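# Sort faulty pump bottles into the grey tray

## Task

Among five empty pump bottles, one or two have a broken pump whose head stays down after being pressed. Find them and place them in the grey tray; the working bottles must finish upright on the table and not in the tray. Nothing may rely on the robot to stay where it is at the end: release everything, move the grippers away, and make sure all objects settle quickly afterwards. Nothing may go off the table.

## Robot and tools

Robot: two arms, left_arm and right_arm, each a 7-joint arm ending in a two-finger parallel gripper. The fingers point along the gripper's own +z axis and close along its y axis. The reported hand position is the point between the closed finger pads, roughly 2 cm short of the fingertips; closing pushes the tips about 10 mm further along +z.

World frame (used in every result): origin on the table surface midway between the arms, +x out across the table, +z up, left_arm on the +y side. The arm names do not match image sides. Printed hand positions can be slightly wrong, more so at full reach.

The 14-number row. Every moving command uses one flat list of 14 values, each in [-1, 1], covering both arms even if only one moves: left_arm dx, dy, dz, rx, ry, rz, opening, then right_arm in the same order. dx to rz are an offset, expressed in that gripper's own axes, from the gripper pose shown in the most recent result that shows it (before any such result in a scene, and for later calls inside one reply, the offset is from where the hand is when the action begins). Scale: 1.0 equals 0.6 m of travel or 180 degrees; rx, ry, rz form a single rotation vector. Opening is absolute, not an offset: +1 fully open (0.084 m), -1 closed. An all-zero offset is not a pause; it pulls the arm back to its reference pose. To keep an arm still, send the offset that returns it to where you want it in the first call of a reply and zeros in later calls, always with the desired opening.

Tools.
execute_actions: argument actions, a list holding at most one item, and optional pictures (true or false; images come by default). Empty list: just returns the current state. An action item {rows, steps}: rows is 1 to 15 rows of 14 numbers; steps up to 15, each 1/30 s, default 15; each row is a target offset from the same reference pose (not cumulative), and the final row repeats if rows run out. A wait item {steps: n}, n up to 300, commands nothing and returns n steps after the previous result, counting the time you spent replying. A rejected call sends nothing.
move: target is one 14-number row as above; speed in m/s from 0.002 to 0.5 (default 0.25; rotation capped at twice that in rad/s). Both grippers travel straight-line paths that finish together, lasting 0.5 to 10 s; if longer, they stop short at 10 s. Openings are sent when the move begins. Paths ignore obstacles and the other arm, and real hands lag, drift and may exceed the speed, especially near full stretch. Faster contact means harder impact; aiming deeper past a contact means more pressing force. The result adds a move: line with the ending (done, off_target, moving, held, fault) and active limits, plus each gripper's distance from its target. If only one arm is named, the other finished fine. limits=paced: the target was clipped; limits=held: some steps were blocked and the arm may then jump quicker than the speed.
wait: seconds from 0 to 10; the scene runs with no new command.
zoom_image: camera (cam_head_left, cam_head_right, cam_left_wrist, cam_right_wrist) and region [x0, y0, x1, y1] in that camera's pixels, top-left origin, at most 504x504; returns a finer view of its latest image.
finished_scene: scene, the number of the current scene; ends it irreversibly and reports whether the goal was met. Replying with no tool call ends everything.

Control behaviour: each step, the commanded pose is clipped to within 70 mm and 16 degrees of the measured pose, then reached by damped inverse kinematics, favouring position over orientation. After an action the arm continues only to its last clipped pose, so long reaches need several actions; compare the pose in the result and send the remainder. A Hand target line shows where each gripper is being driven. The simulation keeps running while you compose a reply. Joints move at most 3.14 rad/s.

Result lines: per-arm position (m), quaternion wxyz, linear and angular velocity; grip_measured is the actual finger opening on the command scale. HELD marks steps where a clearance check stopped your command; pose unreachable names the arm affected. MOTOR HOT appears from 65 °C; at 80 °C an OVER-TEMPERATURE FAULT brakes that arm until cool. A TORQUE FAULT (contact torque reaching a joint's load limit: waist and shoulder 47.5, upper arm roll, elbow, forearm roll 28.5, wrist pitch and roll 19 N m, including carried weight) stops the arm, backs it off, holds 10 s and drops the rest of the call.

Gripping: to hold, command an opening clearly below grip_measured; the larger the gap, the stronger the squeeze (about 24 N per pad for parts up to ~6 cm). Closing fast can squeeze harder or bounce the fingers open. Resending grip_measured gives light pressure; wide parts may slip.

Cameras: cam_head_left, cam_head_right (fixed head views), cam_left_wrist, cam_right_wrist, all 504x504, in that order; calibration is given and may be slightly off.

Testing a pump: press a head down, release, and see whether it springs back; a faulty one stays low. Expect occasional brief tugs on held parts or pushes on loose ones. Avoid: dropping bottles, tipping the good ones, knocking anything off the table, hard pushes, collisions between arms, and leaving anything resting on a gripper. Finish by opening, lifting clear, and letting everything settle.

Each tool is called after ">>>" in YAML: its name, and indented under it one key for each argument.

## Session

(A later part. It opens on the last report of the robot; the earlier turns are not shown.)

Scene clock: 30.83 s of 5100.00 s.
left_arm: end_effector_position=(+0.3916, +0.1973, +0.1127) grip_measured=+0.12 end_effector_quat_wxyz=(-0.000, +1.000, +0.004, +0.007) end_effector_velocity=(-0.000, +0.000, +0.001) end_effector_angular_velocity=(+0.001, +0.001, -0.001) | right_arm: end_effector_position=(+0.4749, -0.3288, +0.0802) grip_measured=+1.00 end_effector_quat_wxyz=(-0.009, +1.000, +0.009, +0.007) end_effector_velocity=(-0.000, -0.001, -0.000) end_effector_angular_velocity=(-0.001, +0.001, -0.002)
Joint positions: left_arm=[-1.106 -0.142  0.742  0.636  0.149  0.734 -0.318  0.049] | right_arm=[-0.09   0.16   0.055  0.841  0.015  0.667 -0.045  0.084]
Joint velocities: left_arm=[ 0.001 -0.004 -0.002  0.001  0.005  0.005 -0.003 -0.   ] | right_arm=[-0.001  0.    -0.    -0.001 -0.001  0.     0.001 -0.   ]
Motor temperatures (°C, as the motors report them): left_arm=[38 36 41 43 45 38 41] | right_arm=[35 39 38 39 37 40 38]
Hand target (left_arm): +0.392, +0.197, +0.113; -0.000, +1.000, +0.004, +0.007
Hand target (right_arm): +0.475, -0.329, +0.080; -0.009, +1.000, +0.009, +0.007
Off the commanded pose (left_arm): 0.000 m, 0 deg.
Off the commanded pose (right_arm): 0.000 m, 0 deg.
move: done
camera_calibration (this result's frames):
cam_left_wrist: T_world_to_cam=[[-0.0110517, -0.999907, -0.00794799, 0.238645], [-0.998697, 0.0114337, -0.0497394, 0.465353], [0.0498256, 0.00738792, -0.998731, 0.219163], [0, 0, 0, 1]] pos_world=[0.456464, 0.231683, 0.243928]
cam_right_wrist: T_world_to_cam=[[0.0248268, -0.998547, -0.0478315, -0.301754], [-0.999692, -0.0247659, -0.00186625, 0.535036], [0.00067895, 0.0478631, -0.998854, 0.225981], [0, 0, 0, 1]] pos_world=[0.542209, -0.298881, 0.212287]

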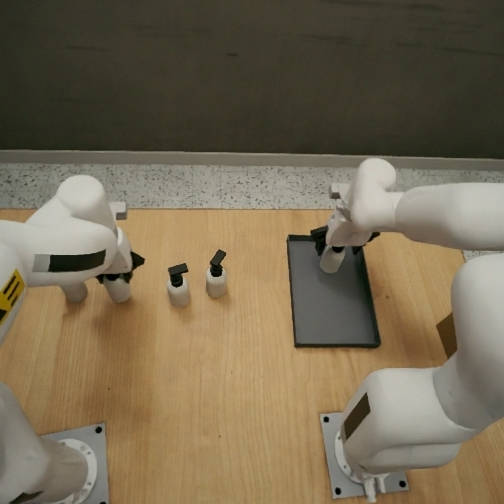

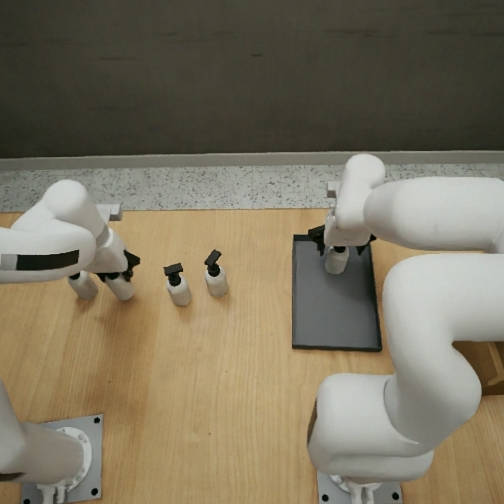

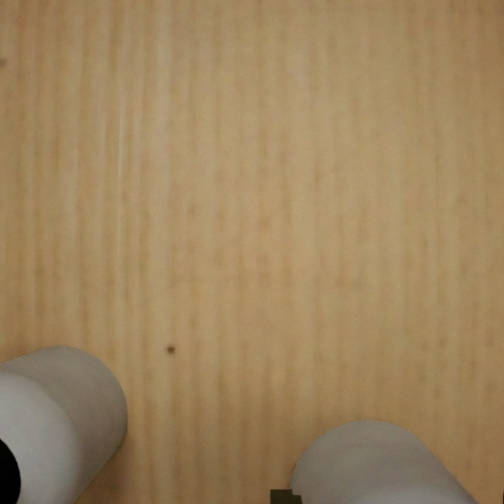

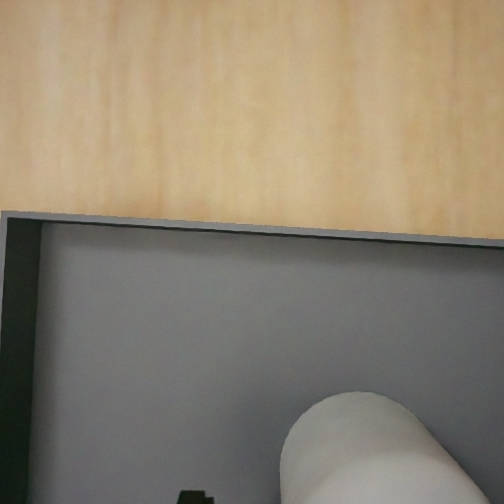

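Left carries to (0.27,-0.08) for handoff.

>>> move:
  target: [-0.2,0,0,0,0,0,-0.4, 0,0,-0.2,0,0,0,1]

>>> move:
  target: [0,0.46,0,0,0,0,-0.4, 0,0,0,0,0,0,1]

>>> move:
  target: [0,0,0.055,0,0,0,-0.4, 0,0,0,0,0,0,1]
  speed: 0.08

>>> move:
  target: [0,0,0,0,0,0,1, 0,0,0,0,0,0,1]

>>> move:
  target: [0,0,-0.2,0,0,0,1, 0,0,0,0,0,0,1]

>>> move:
  target: [0,-0.55,0,0,0,0,1, -0.45,-0.36,0,0,0,0,1]

Scene clock: 33.57 s of 5100.00 s.
left_arm: end_effector_position=(+0.2717, +0.1964, +0.1110) grip_measured=+0.12 end_effector_quat_wxyz=(-0.000, +1.000, +0.004, +0.006) end_effector_velocity=(-0.002, +0.000, -0.000) end_effector_angular_velocity=(+0.000, +0.002, -0.000) | right_arm: end_effector_position=(+0.4732, -0.3310, +0.1999) grip_measured=+1.00 end_effector_quat_wxyz=(-0.009, +1.000, +0.009, +0.007) end_effector_velocity=(+0.001, -0.000, +0.003) end_effector_angular_velocity=(-0.001, -0.004, -0.002)
Joint positions: left_arm=[-0.971 -0.62   0.569  0.274  0.435  0.852 -0.624  0.049] | right_arm=[-0.095 -0.042  0.052  0.982  0.025  1.012 -0.053  0.084]
Joint velocities: left_arm=[ 0.002 -0.008 -0.003 -0.005  0.001  0.005 -0.001  0.   ] | right_arm=[ 0.    -0.003 -0.     0.003 -0.001  0.002  0.002  0.   ]
Motor temperatures (°C, as the motors report them): left_arm=[38 36 41 43 45 38 41] | right_arm=[35 39 38 39 37 40 38]
Hand target (left_arm): +0.271, +0.196, +0.111; -0.000, +1.000, +0.004, +0.006
Hand target (right_arm): +0.473, -0.331, +0.200; -0.009, +1.000, +0.009, +0.007
Off the commanded pose (left_arm): 0.000 m, 0 deg.
Off the commanded pose (right_arm): 0.000 m, 0 deg.
move: done
camera_calibration (this result's frames):
cam_left_wrist: T_world_to_cam=[[-0.0108267, -0.999914, -0.00734012, 0.236291], [-0.998743, 0.0111727, -0.0488596, 0.345501], [0.0489374, 0.0068019, -0.998779, 0.223813], [0, 0, 0, 1]] pos_world=[0.336672, 0.230889, 0.242155]
cam_right_wrist: T_world_to_cam=[[0.0247753, -0.998533, -0.0481561, -0.298052], [-0.999693, -0.0247568, -0.000981543, 0.53339], [-0.000212087, 0.0481656, -0.998839, 0.346167], [0, 0, 0, 1]] pos_world=[0.540685, -0.301083, 0.331935]

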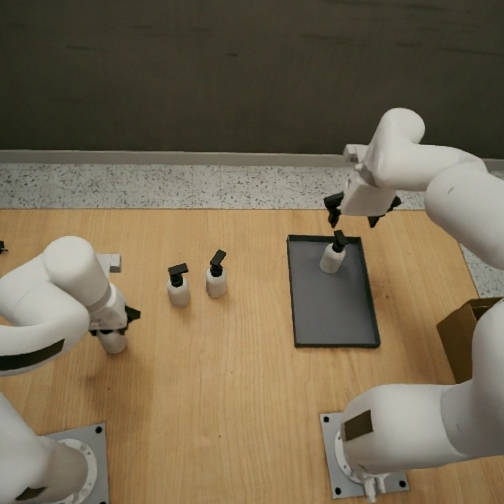

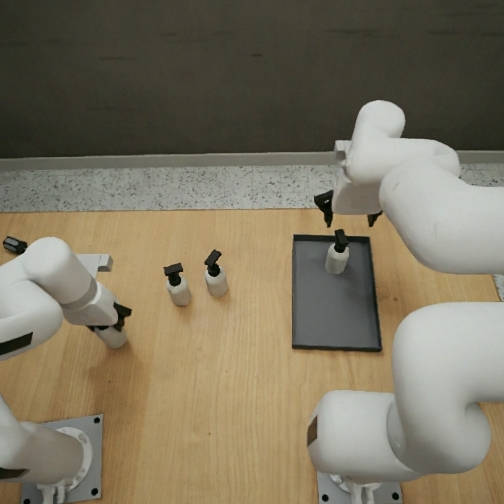

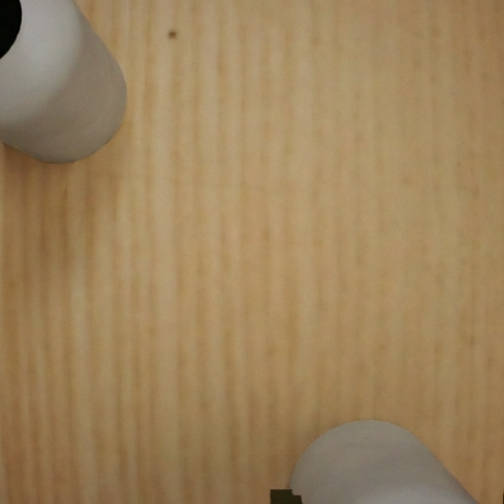

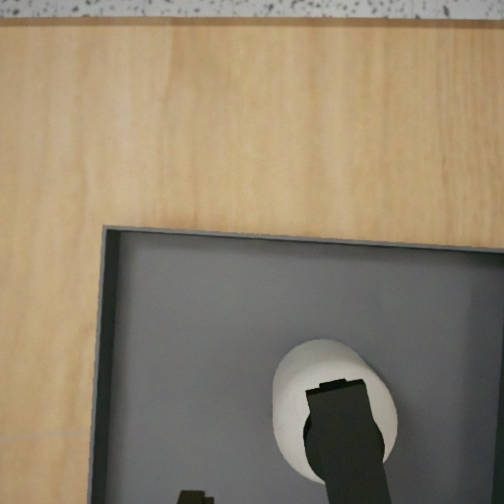

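Scene clock: 35.20 s of 5100.00 s.
left_arm: end_effector_position=(+0.2738, -0.0796, +0.1111) grip_measured=+0.12 end_effector_quat_wxyz=(-0.000, +1.000, +0.004, +0.007) end_effector_velocity=(-0.001, -0.004, +0.000) end_effector_angular_velocity=(-0.001, -0.000, -0.004) | right_arm: end_effector_position=(+0.4732, -0.3310, +0.1999) grip_measured=+1.00 end_effector_quat_wxyz=(-0.009, +1.000, +0.009, +0.007) end_effector_velocity=(-0.001, -0.000, -0.001) end_effector_angular_velocity=(+0.000, +0.002, +0.002)
Joint positions: left_arm=[-1.424  0.062  0.324  0.821 -0.012  0.754 -0.932  0.049] | right_arm=[-0.095 -0.042  0.052  0.982  0.025  1.012 -0.053  0.084]
Joint velocities: left_arm=[-0.003  0.005 -0.003  0.008 -0.003  0.002 -0.001 -0.   ] | right_arm=[-0.    -0.    -0.    -0.002  0.     0.    -0.003 -0.   ]
Motor temperatures (°C, as the motors report them): left_arm=[38 36 41 43 45 38 41] | right_arm=[35 39 38 39 37 40 38]
Hand target (left_arm): +0.274, -0.080, +0.111; -0.000, +1.000, +0.004, +0.007
Hand target (right_arm): +0.473, -0.331, +0.200; -0.009, +1.000, +0.009, +0.007
Off the commanded pose (left_arm): 0.000 m, 0 deg.
Off the commanded pose (right_arm): 0.000 m, 0 deg.
move: done
camera_calibration (this result's frames):
cam_left_wrist: T_world_to_cam=[[-0.0104256, -0.999916, -0.00767988, -0.0397048], [-0.998681, 0.0107983, -0.0501951, 0.350744], [0.0502738, 0.00714643, -0.99871, 0.225338], [0, 0, 0, 1]] pos_world=[0.338539, -0.0450992, 0.242348]
cam_right_wrist: T_world_to_cam=[[0.0247754, -0.998533, -0.048156, -0.298052], [-0.999693, -0.0247569, -0.000981479, 0.53339], [-0.000212155, 0.0481656, -0.998839, 0.346167], [0, 0, 0, 1]] pos_world=[0.540685, -0.301083, 0.331935]

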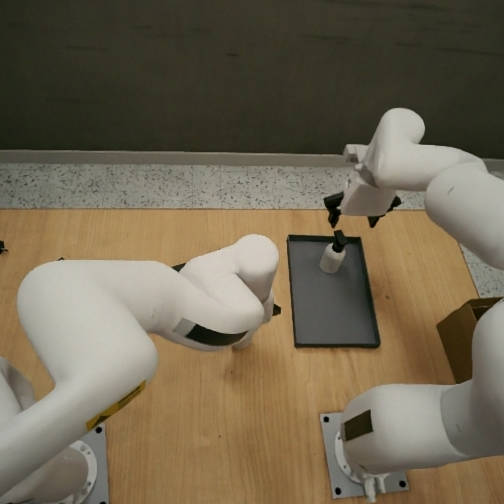

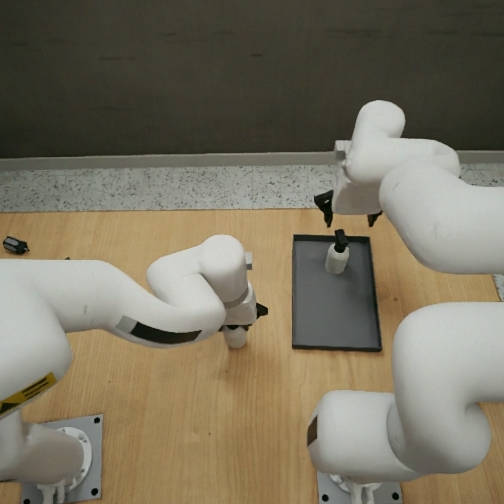

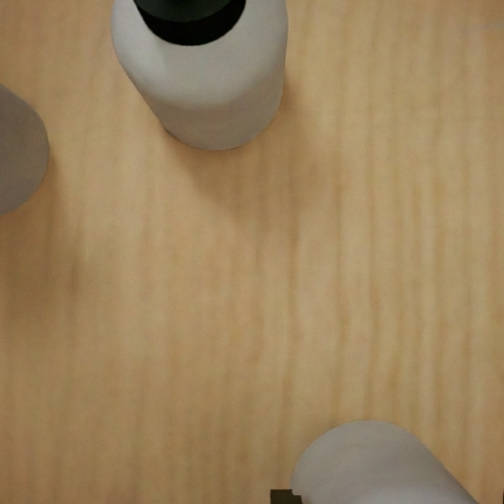

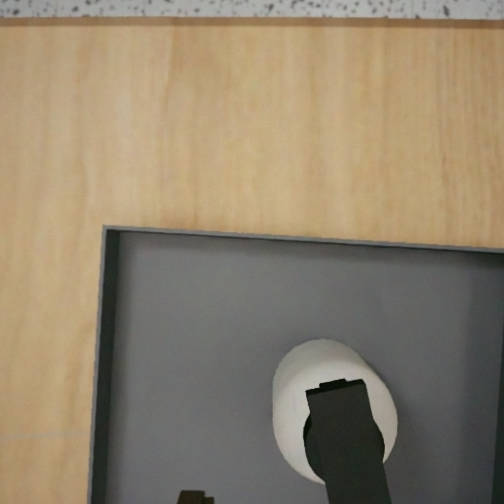

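Scene clock: 36.00 s of 5100.00 s.
left_arm: end_effector_position=(+0.2744, -0.0798, +0.0785) grip_measured=+0.12 end_effector_quat_wxyz=(-0.000, +1.000, +0.004, +0.007) end_effector_velocity=(+0.000, -0.001, -0.001) end_effector_angular_velocity=(-0.002, -0.001, -0.000) | right_arm: end_effector_position=(+0.4732, -0.3310, +0.1999) grip_measured=+1.00 end_effector_quat_wxyz=(-0.009, +1.000, +0.009, +0.007) end_effector_velocity=(-0.000, -0.001, -0.000) end_effector_angular_velocity=(+0.000, +0.001, -0.001)
Joint positions: left_arm=[-1.419  0.137  0.318  0.796 -0.051  0.659 -0.904  0.049] | right_arm=[-0.095 -0.042  0.052  0.982  0.025  1.012 -0.053  0.084]
Joint velocities: left_arm=[ 0.     0.002 -0.     0.    -0.003 -0.004  0.002  0.   ] | right_arm=[-0.001  0.    -0.    -0.001  0.     0.    -0.001 -0.   ]
Motor temperatures (°C, as the motors report them): left_arm=[38 36 41 43 45 38 41] | right_arm=[35 39 38 39 37 40 38]
Hand target (left_arm): +0.274, -0.080, +0.078; -0.000, +1.000, +0.004, +0.007
Hand target (right_arm): +0.473, -0.331, +0.200; -0.009, +1.000, +0.009, +0.007
Off the commanded pose (left_arm): 0.000 m, 0 deg.
Off the commanded pose (right_arm): 0.000 m, 0 deg.
move: done
camera_calibration (this result's frames):
cam_left_wrist: T_world_to_cam=[[-0.0105172, -0.999919, -0.00710281, -0.0401949], [-0.998655, 0.010864, -0.0506936, 0.34974], [0.0507667, 0.0065601, -0.998689, 0.192507], [0, 0, 0, 1]] pos_world=[0.339074, -0.0452541, 0.209699]
cam_right_wrist: T_world_to_cam=[[0.0247756, -0.998533, -0.048156, -0.298053], [-0.999693, -0.024757, -0.000981441, 0.53339], [-0.000212199, 0.0481656, -0.998839, 0.346166], [0, 0, 0, 1]] pos_world=[0.540685, -0.301083, 0.331935]

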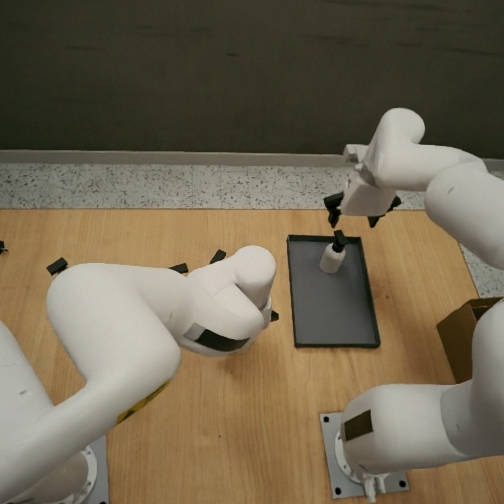

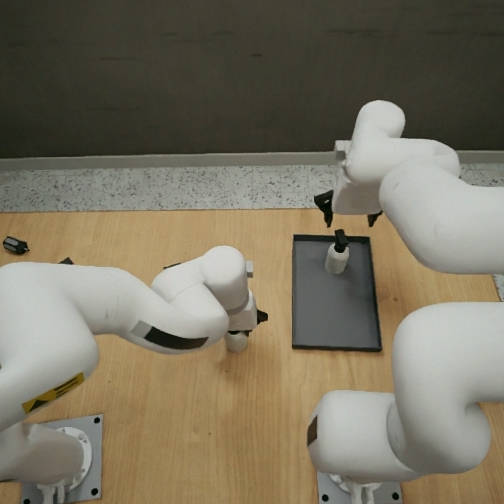

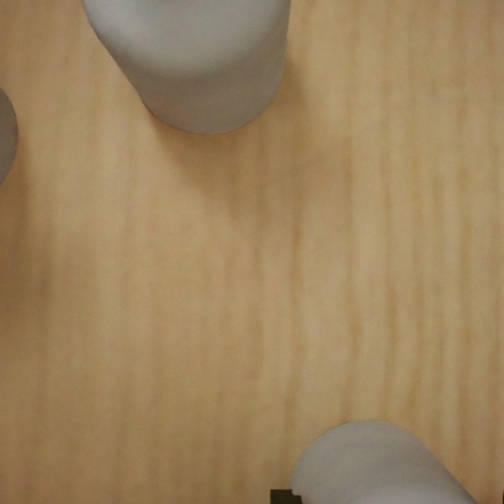

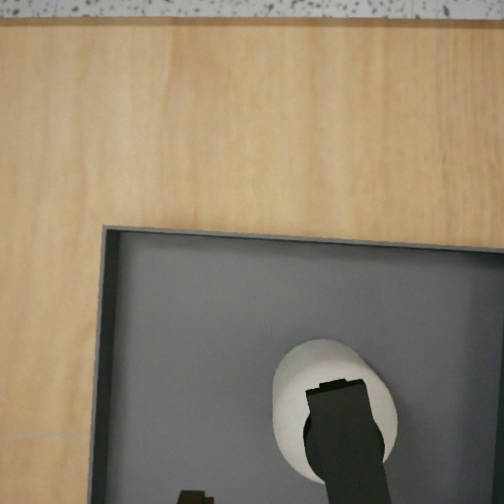

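Scene clock: 36.50 s of 5100.00 s.
left_arm: end_effector_position=(+0.2744, -0.0798, +0.0785) grip_measured=+1.00 end_effector_quat_wxyz=(-0.000, +1.000, +0.004, +0.007) end_effector_velocity=(+0.000, +0.001, -0.000) end_effector_angular_velocity=(+0.001, +0.000, +0.002) | right_arm: end_effector_position=(+0.4732, -0.3310, +0.1999) grip_measured=+1.00 end_effector_quat_wxyz=(-0.009, +1.000, +0.009, +0.007) end_effector_velocity=(+0.001, -0.000, +0.001) end_effector_angular_velocity=(+0.000, -0.002, -0.001)
Joint positions: left_arm=[-1.419  0.137  0.318  0.796 -0.051  0.659 -0.904  0.084] | right_arm=[-0.095 -0.042  0.052  0.982  0.025  1.012 -0.053  0.084]
Joint velocities: left_arm=[ 0.     0.     0.001 -0.001 -0.     0.    -0.001  0.   ] | right_arm=[-0.001 -0.    -0.     0.002  0.     0.    -0.     0.   ]
Motor temperatures (°C, as the motors report them): left_arm=[38 36 41 43 45 38 41] | right_arm=[35 39 38 39 37 40 38]
Hand target (left_arm): +0.274, -0.080, +0.078; -0.000, +1.000, +0.004, +0.007
Hand target (right_arm): +0.473, -0.331, +0.200; -0.009, +1.000, +0.009, +0.007
Off the commanded pose (left_arm): 0.000 m, 0 deg.
Off the commanded pose (right_arm): 0.000 m, 0 deg.
move: done
camera_calibration (this result's frames):
cam_left_wrist: T_world_to_cam=[[-0.0105177, -0.99992, -0.00708069, -0.0402008], [-0.998655, 0.0108635, -0.0507023, 0.349743], [0.0507752, 0.00653789, -0.998689, 0.192514], [0, 0, 0, 1]] pos_world=[0.339074, -0.0452556, 0.209709]
cam_right_wrist: T_world_to_cam=[[0.0247756, -0.998533, -0.048156, -0.298053], [-0.999693, -0.0247571, -0.000981344, 0.53339], [-0.000212297, 0.0481655, -0.998839, 0.346166], [0, 0, 0, 1]] pos_world=[0.540685, -0.301083, 0.331935]

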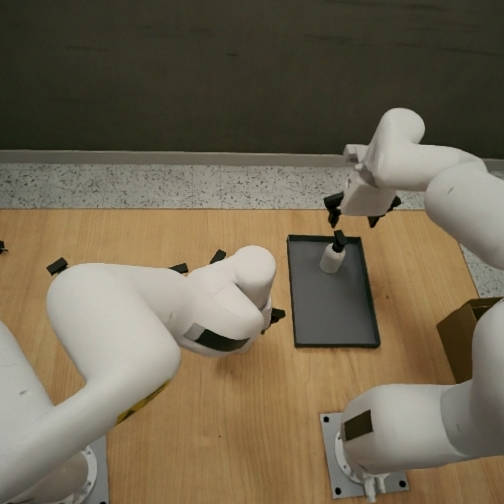

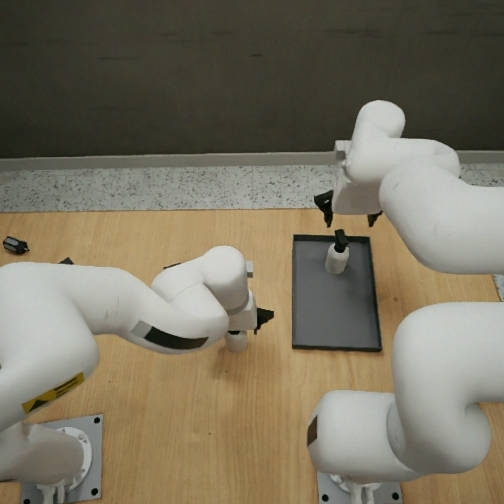

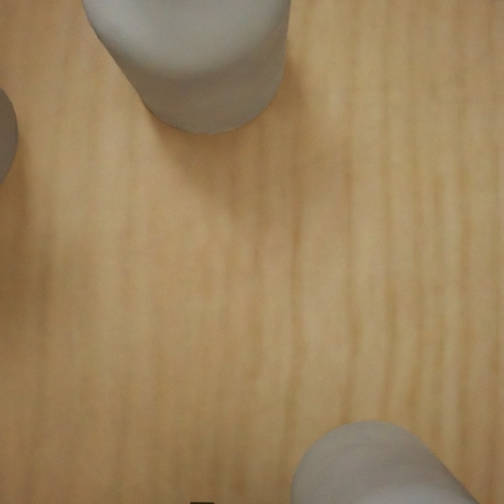

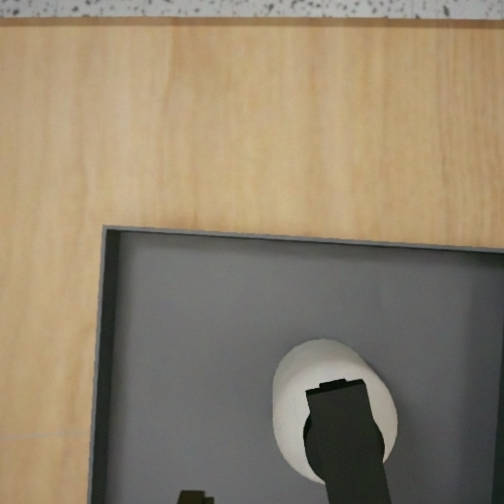

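Scene clock: 37.47 s of 5100.00 s.
left_arm: end_effector_position=(+0.2724, -0.0792, +0.1977) grip_measured=+1.00 end_effector_quat_wxyz=(-0.001, +1.000, +0.004, +0.006) end_effector_velocity=(+0.002, -0.003, +0.007) end_effector_angular_velocity=(-0.011, -0.007, -0.001) | right_arm: end_effector_position=(+0.4732, -0.3310, +0.1999) grip_measured=+1.00 end_effector_quat_wxyz=(-0.009, +1.000, +0.009, +0.007) end_effector_velocity=(-0.000, -0.000, -0.001) end_effector_angular_velocity=(+0.000, +0.001, -0.001)
Joint positions: left_arm=[-1.431 -0.082  0.32   0.938  0.044  1.01  -0.976  0.084] | right_arm=[-0.095 -0.042  0.052  0.982  0.025  1.012 -0.053  0.084]
Joint velocities: left_arm=[ 0.    -0.005 -0.001  0.012  0.001  0.004  0.    -0.   ] | right_arm=[-0.001  0.    -0.    -0.001  0.    -0.     0.    -0.   ]
Motor temperatures (°C, as the motors report them): left_arm=[38 36 41 43 45 38 41] | right_arm=[35 39 38 39 37 40 38]
Hand target (left_arm): +0.273, -0.080, +0.199; -0.000, +1.000, +0.004, +0.007
Hand target (right_arm): +0.473, -0.331, +0.200; -0.009, +1.000, +0.009, +0.007
Off the commanded pose (left_arm): 0.001 m, 0 deg.
Off the commanded pose (right_arm): 0.000 m, 0 deg.
move: done
camera_calibration (this result's frames):
cam_left_wrist: T_world_to_cam=[[-0.0101974, -0.999911, -0.00859271, -0.0386152], [-0.99872, 0.0106102, -0.0494471, 0.35359], [0.0495339, 0.00807748, -0.99874, 0.312088], [0, 0, 0, 1]] pos_world=[0.337284, -0.0448844, 0.328847]
cam_right_wrist: T_world_to_cam=[[0.0247757, -0.998533, -0.048156, -0.298053], [-0.999693, -0.0247571, -0.000981424, 0.53339], [-0.000212221, 0.0481656, -0.998839, 0.346166], [0, 0, 0, 1]] pos_world=[0.540685, -0.301083, 0.331935]

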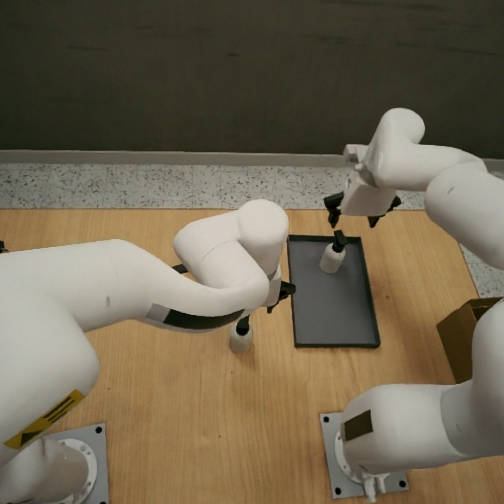

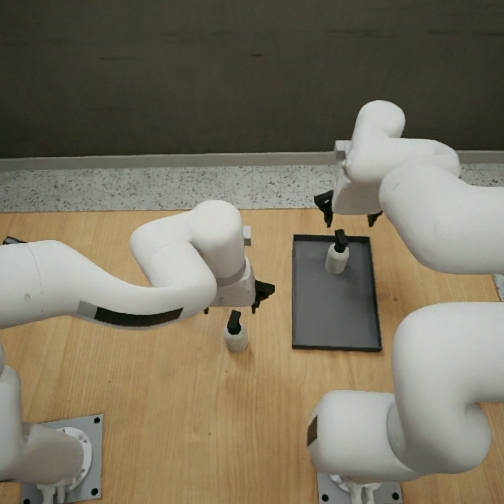

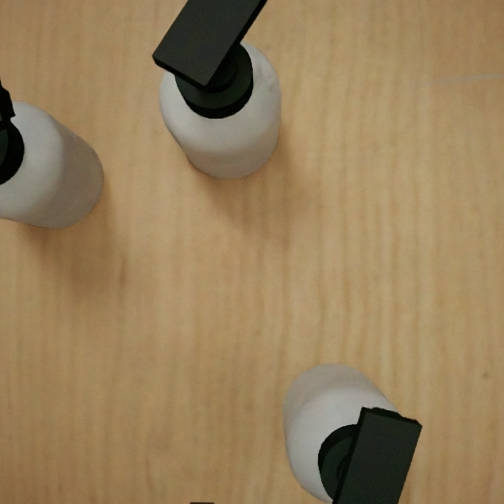

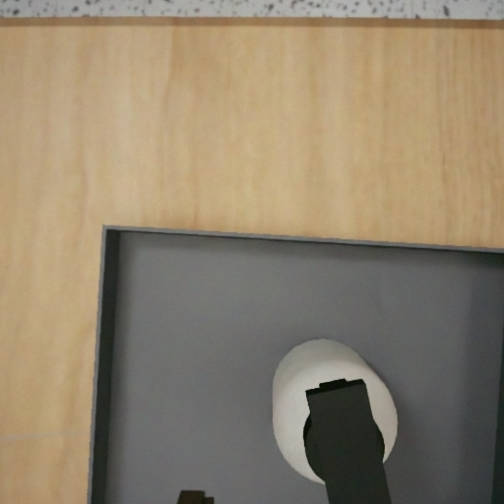

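Scene clock: 39.33 s of 5100.00 s.
left_arm: end_effector_position=(+0.2697, +0.2508, +0.1977) grip_measured=+1.00 end_effector_quat_wxyz=(-0.001, +1.000, +0.004, +0.005) end_effector_velocity=(+0.000, +0.002, +0.001) end_effector_angular_velocity=(-0.003, -0.000, +0.002) | right_arm: end_effector_position=(+0.1988, -0.1193, +0.2011) grip_measured=+1.00 end_effector_quat_wxyz=(-0.010, +1.000, +0.010, +0.006) end_effector_velocity=(-0.002, +0.002, +0.000) end_effector_angular_velocity=(-0.001, -0.002, +0.003)
Joint positions: left_arm=[-0.948 -0.912  0.588  0.424  0.483  1.271 -0.549  0.084] | right_arm=[ 0.323 -0.796  0.446  0.439  0.349  1.182  0.518  0.084]
Joint velocities: left_arm=[ 0.005 -0.004  0.005  0.001  0.002  0.003  0.006  0.   ] | right_arm=[ 0.005 -0.003  0.005  0.001  0.002  0.002  0.005 -0.   ]
Motor temperatures (°C, as the motors report them): left_arm=[38 36 41 44 45 38 41] | right_arm=[35 39 38 39 37 40 38]
Hand target (left_arm): +0.270, +0.251, +0.198; -0.000, +1.000, +0.004, +0.006
Hand target (right_arm): +0.199, -0.119, +0.201; -0.010, +1.000, +0.010, +0.006
Off the commanded pose (left_arm): 0.001 m, 0 deg.
Off the commanded pose (right_arm): 0.001 m, 0 deg.
move: done
camera_calibration (this result's frames):
cam_left_wrist: T_world_to_cam=[[-0.010954, -0.999906, -0.0082909, 0.291508], [-0.998813, 0.0113349, -0.0473712, 0.346806], [0.0474607, 0.00776215, -0.998843, 0.310242], [0, 0, 0, 1]] pos_world=[0.334863, 0.285141, 0.328729]
cam_right_wrist: T_world_to_cam=[[0.0250906, -0.998407, -0.0505311, -0.0794119], [-0.999683, -0.0251544, 0.000628183, 0.263916], [-0.00189826, 0.0504993, -0.998722, 0.337737], [0, 0, 0, 1]] pos_world=[0.266466, -0.0897023, 0.333127]

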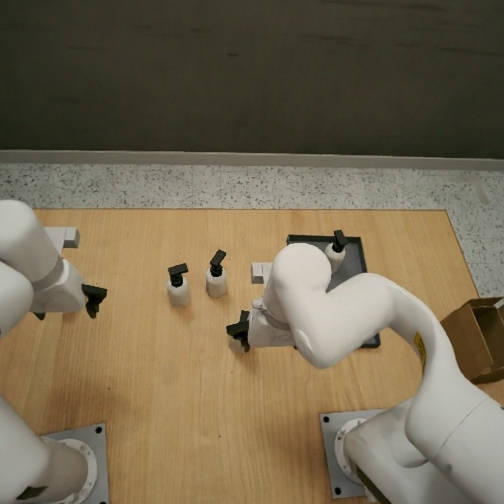

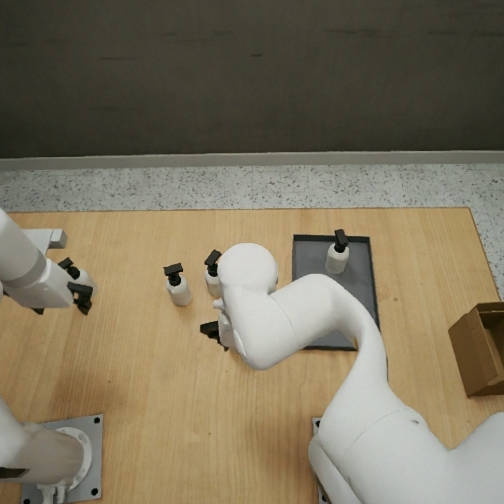

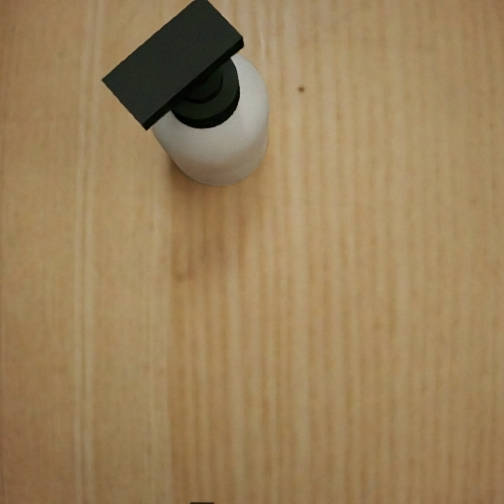

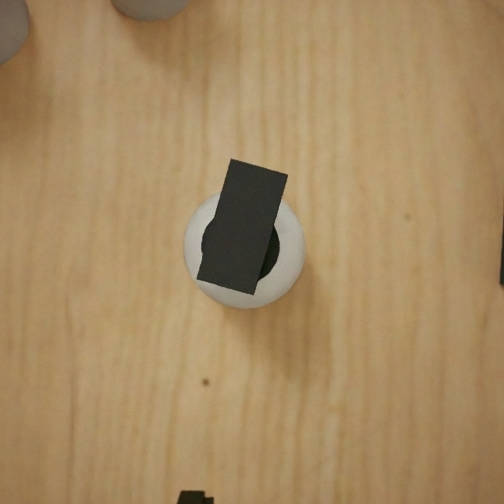

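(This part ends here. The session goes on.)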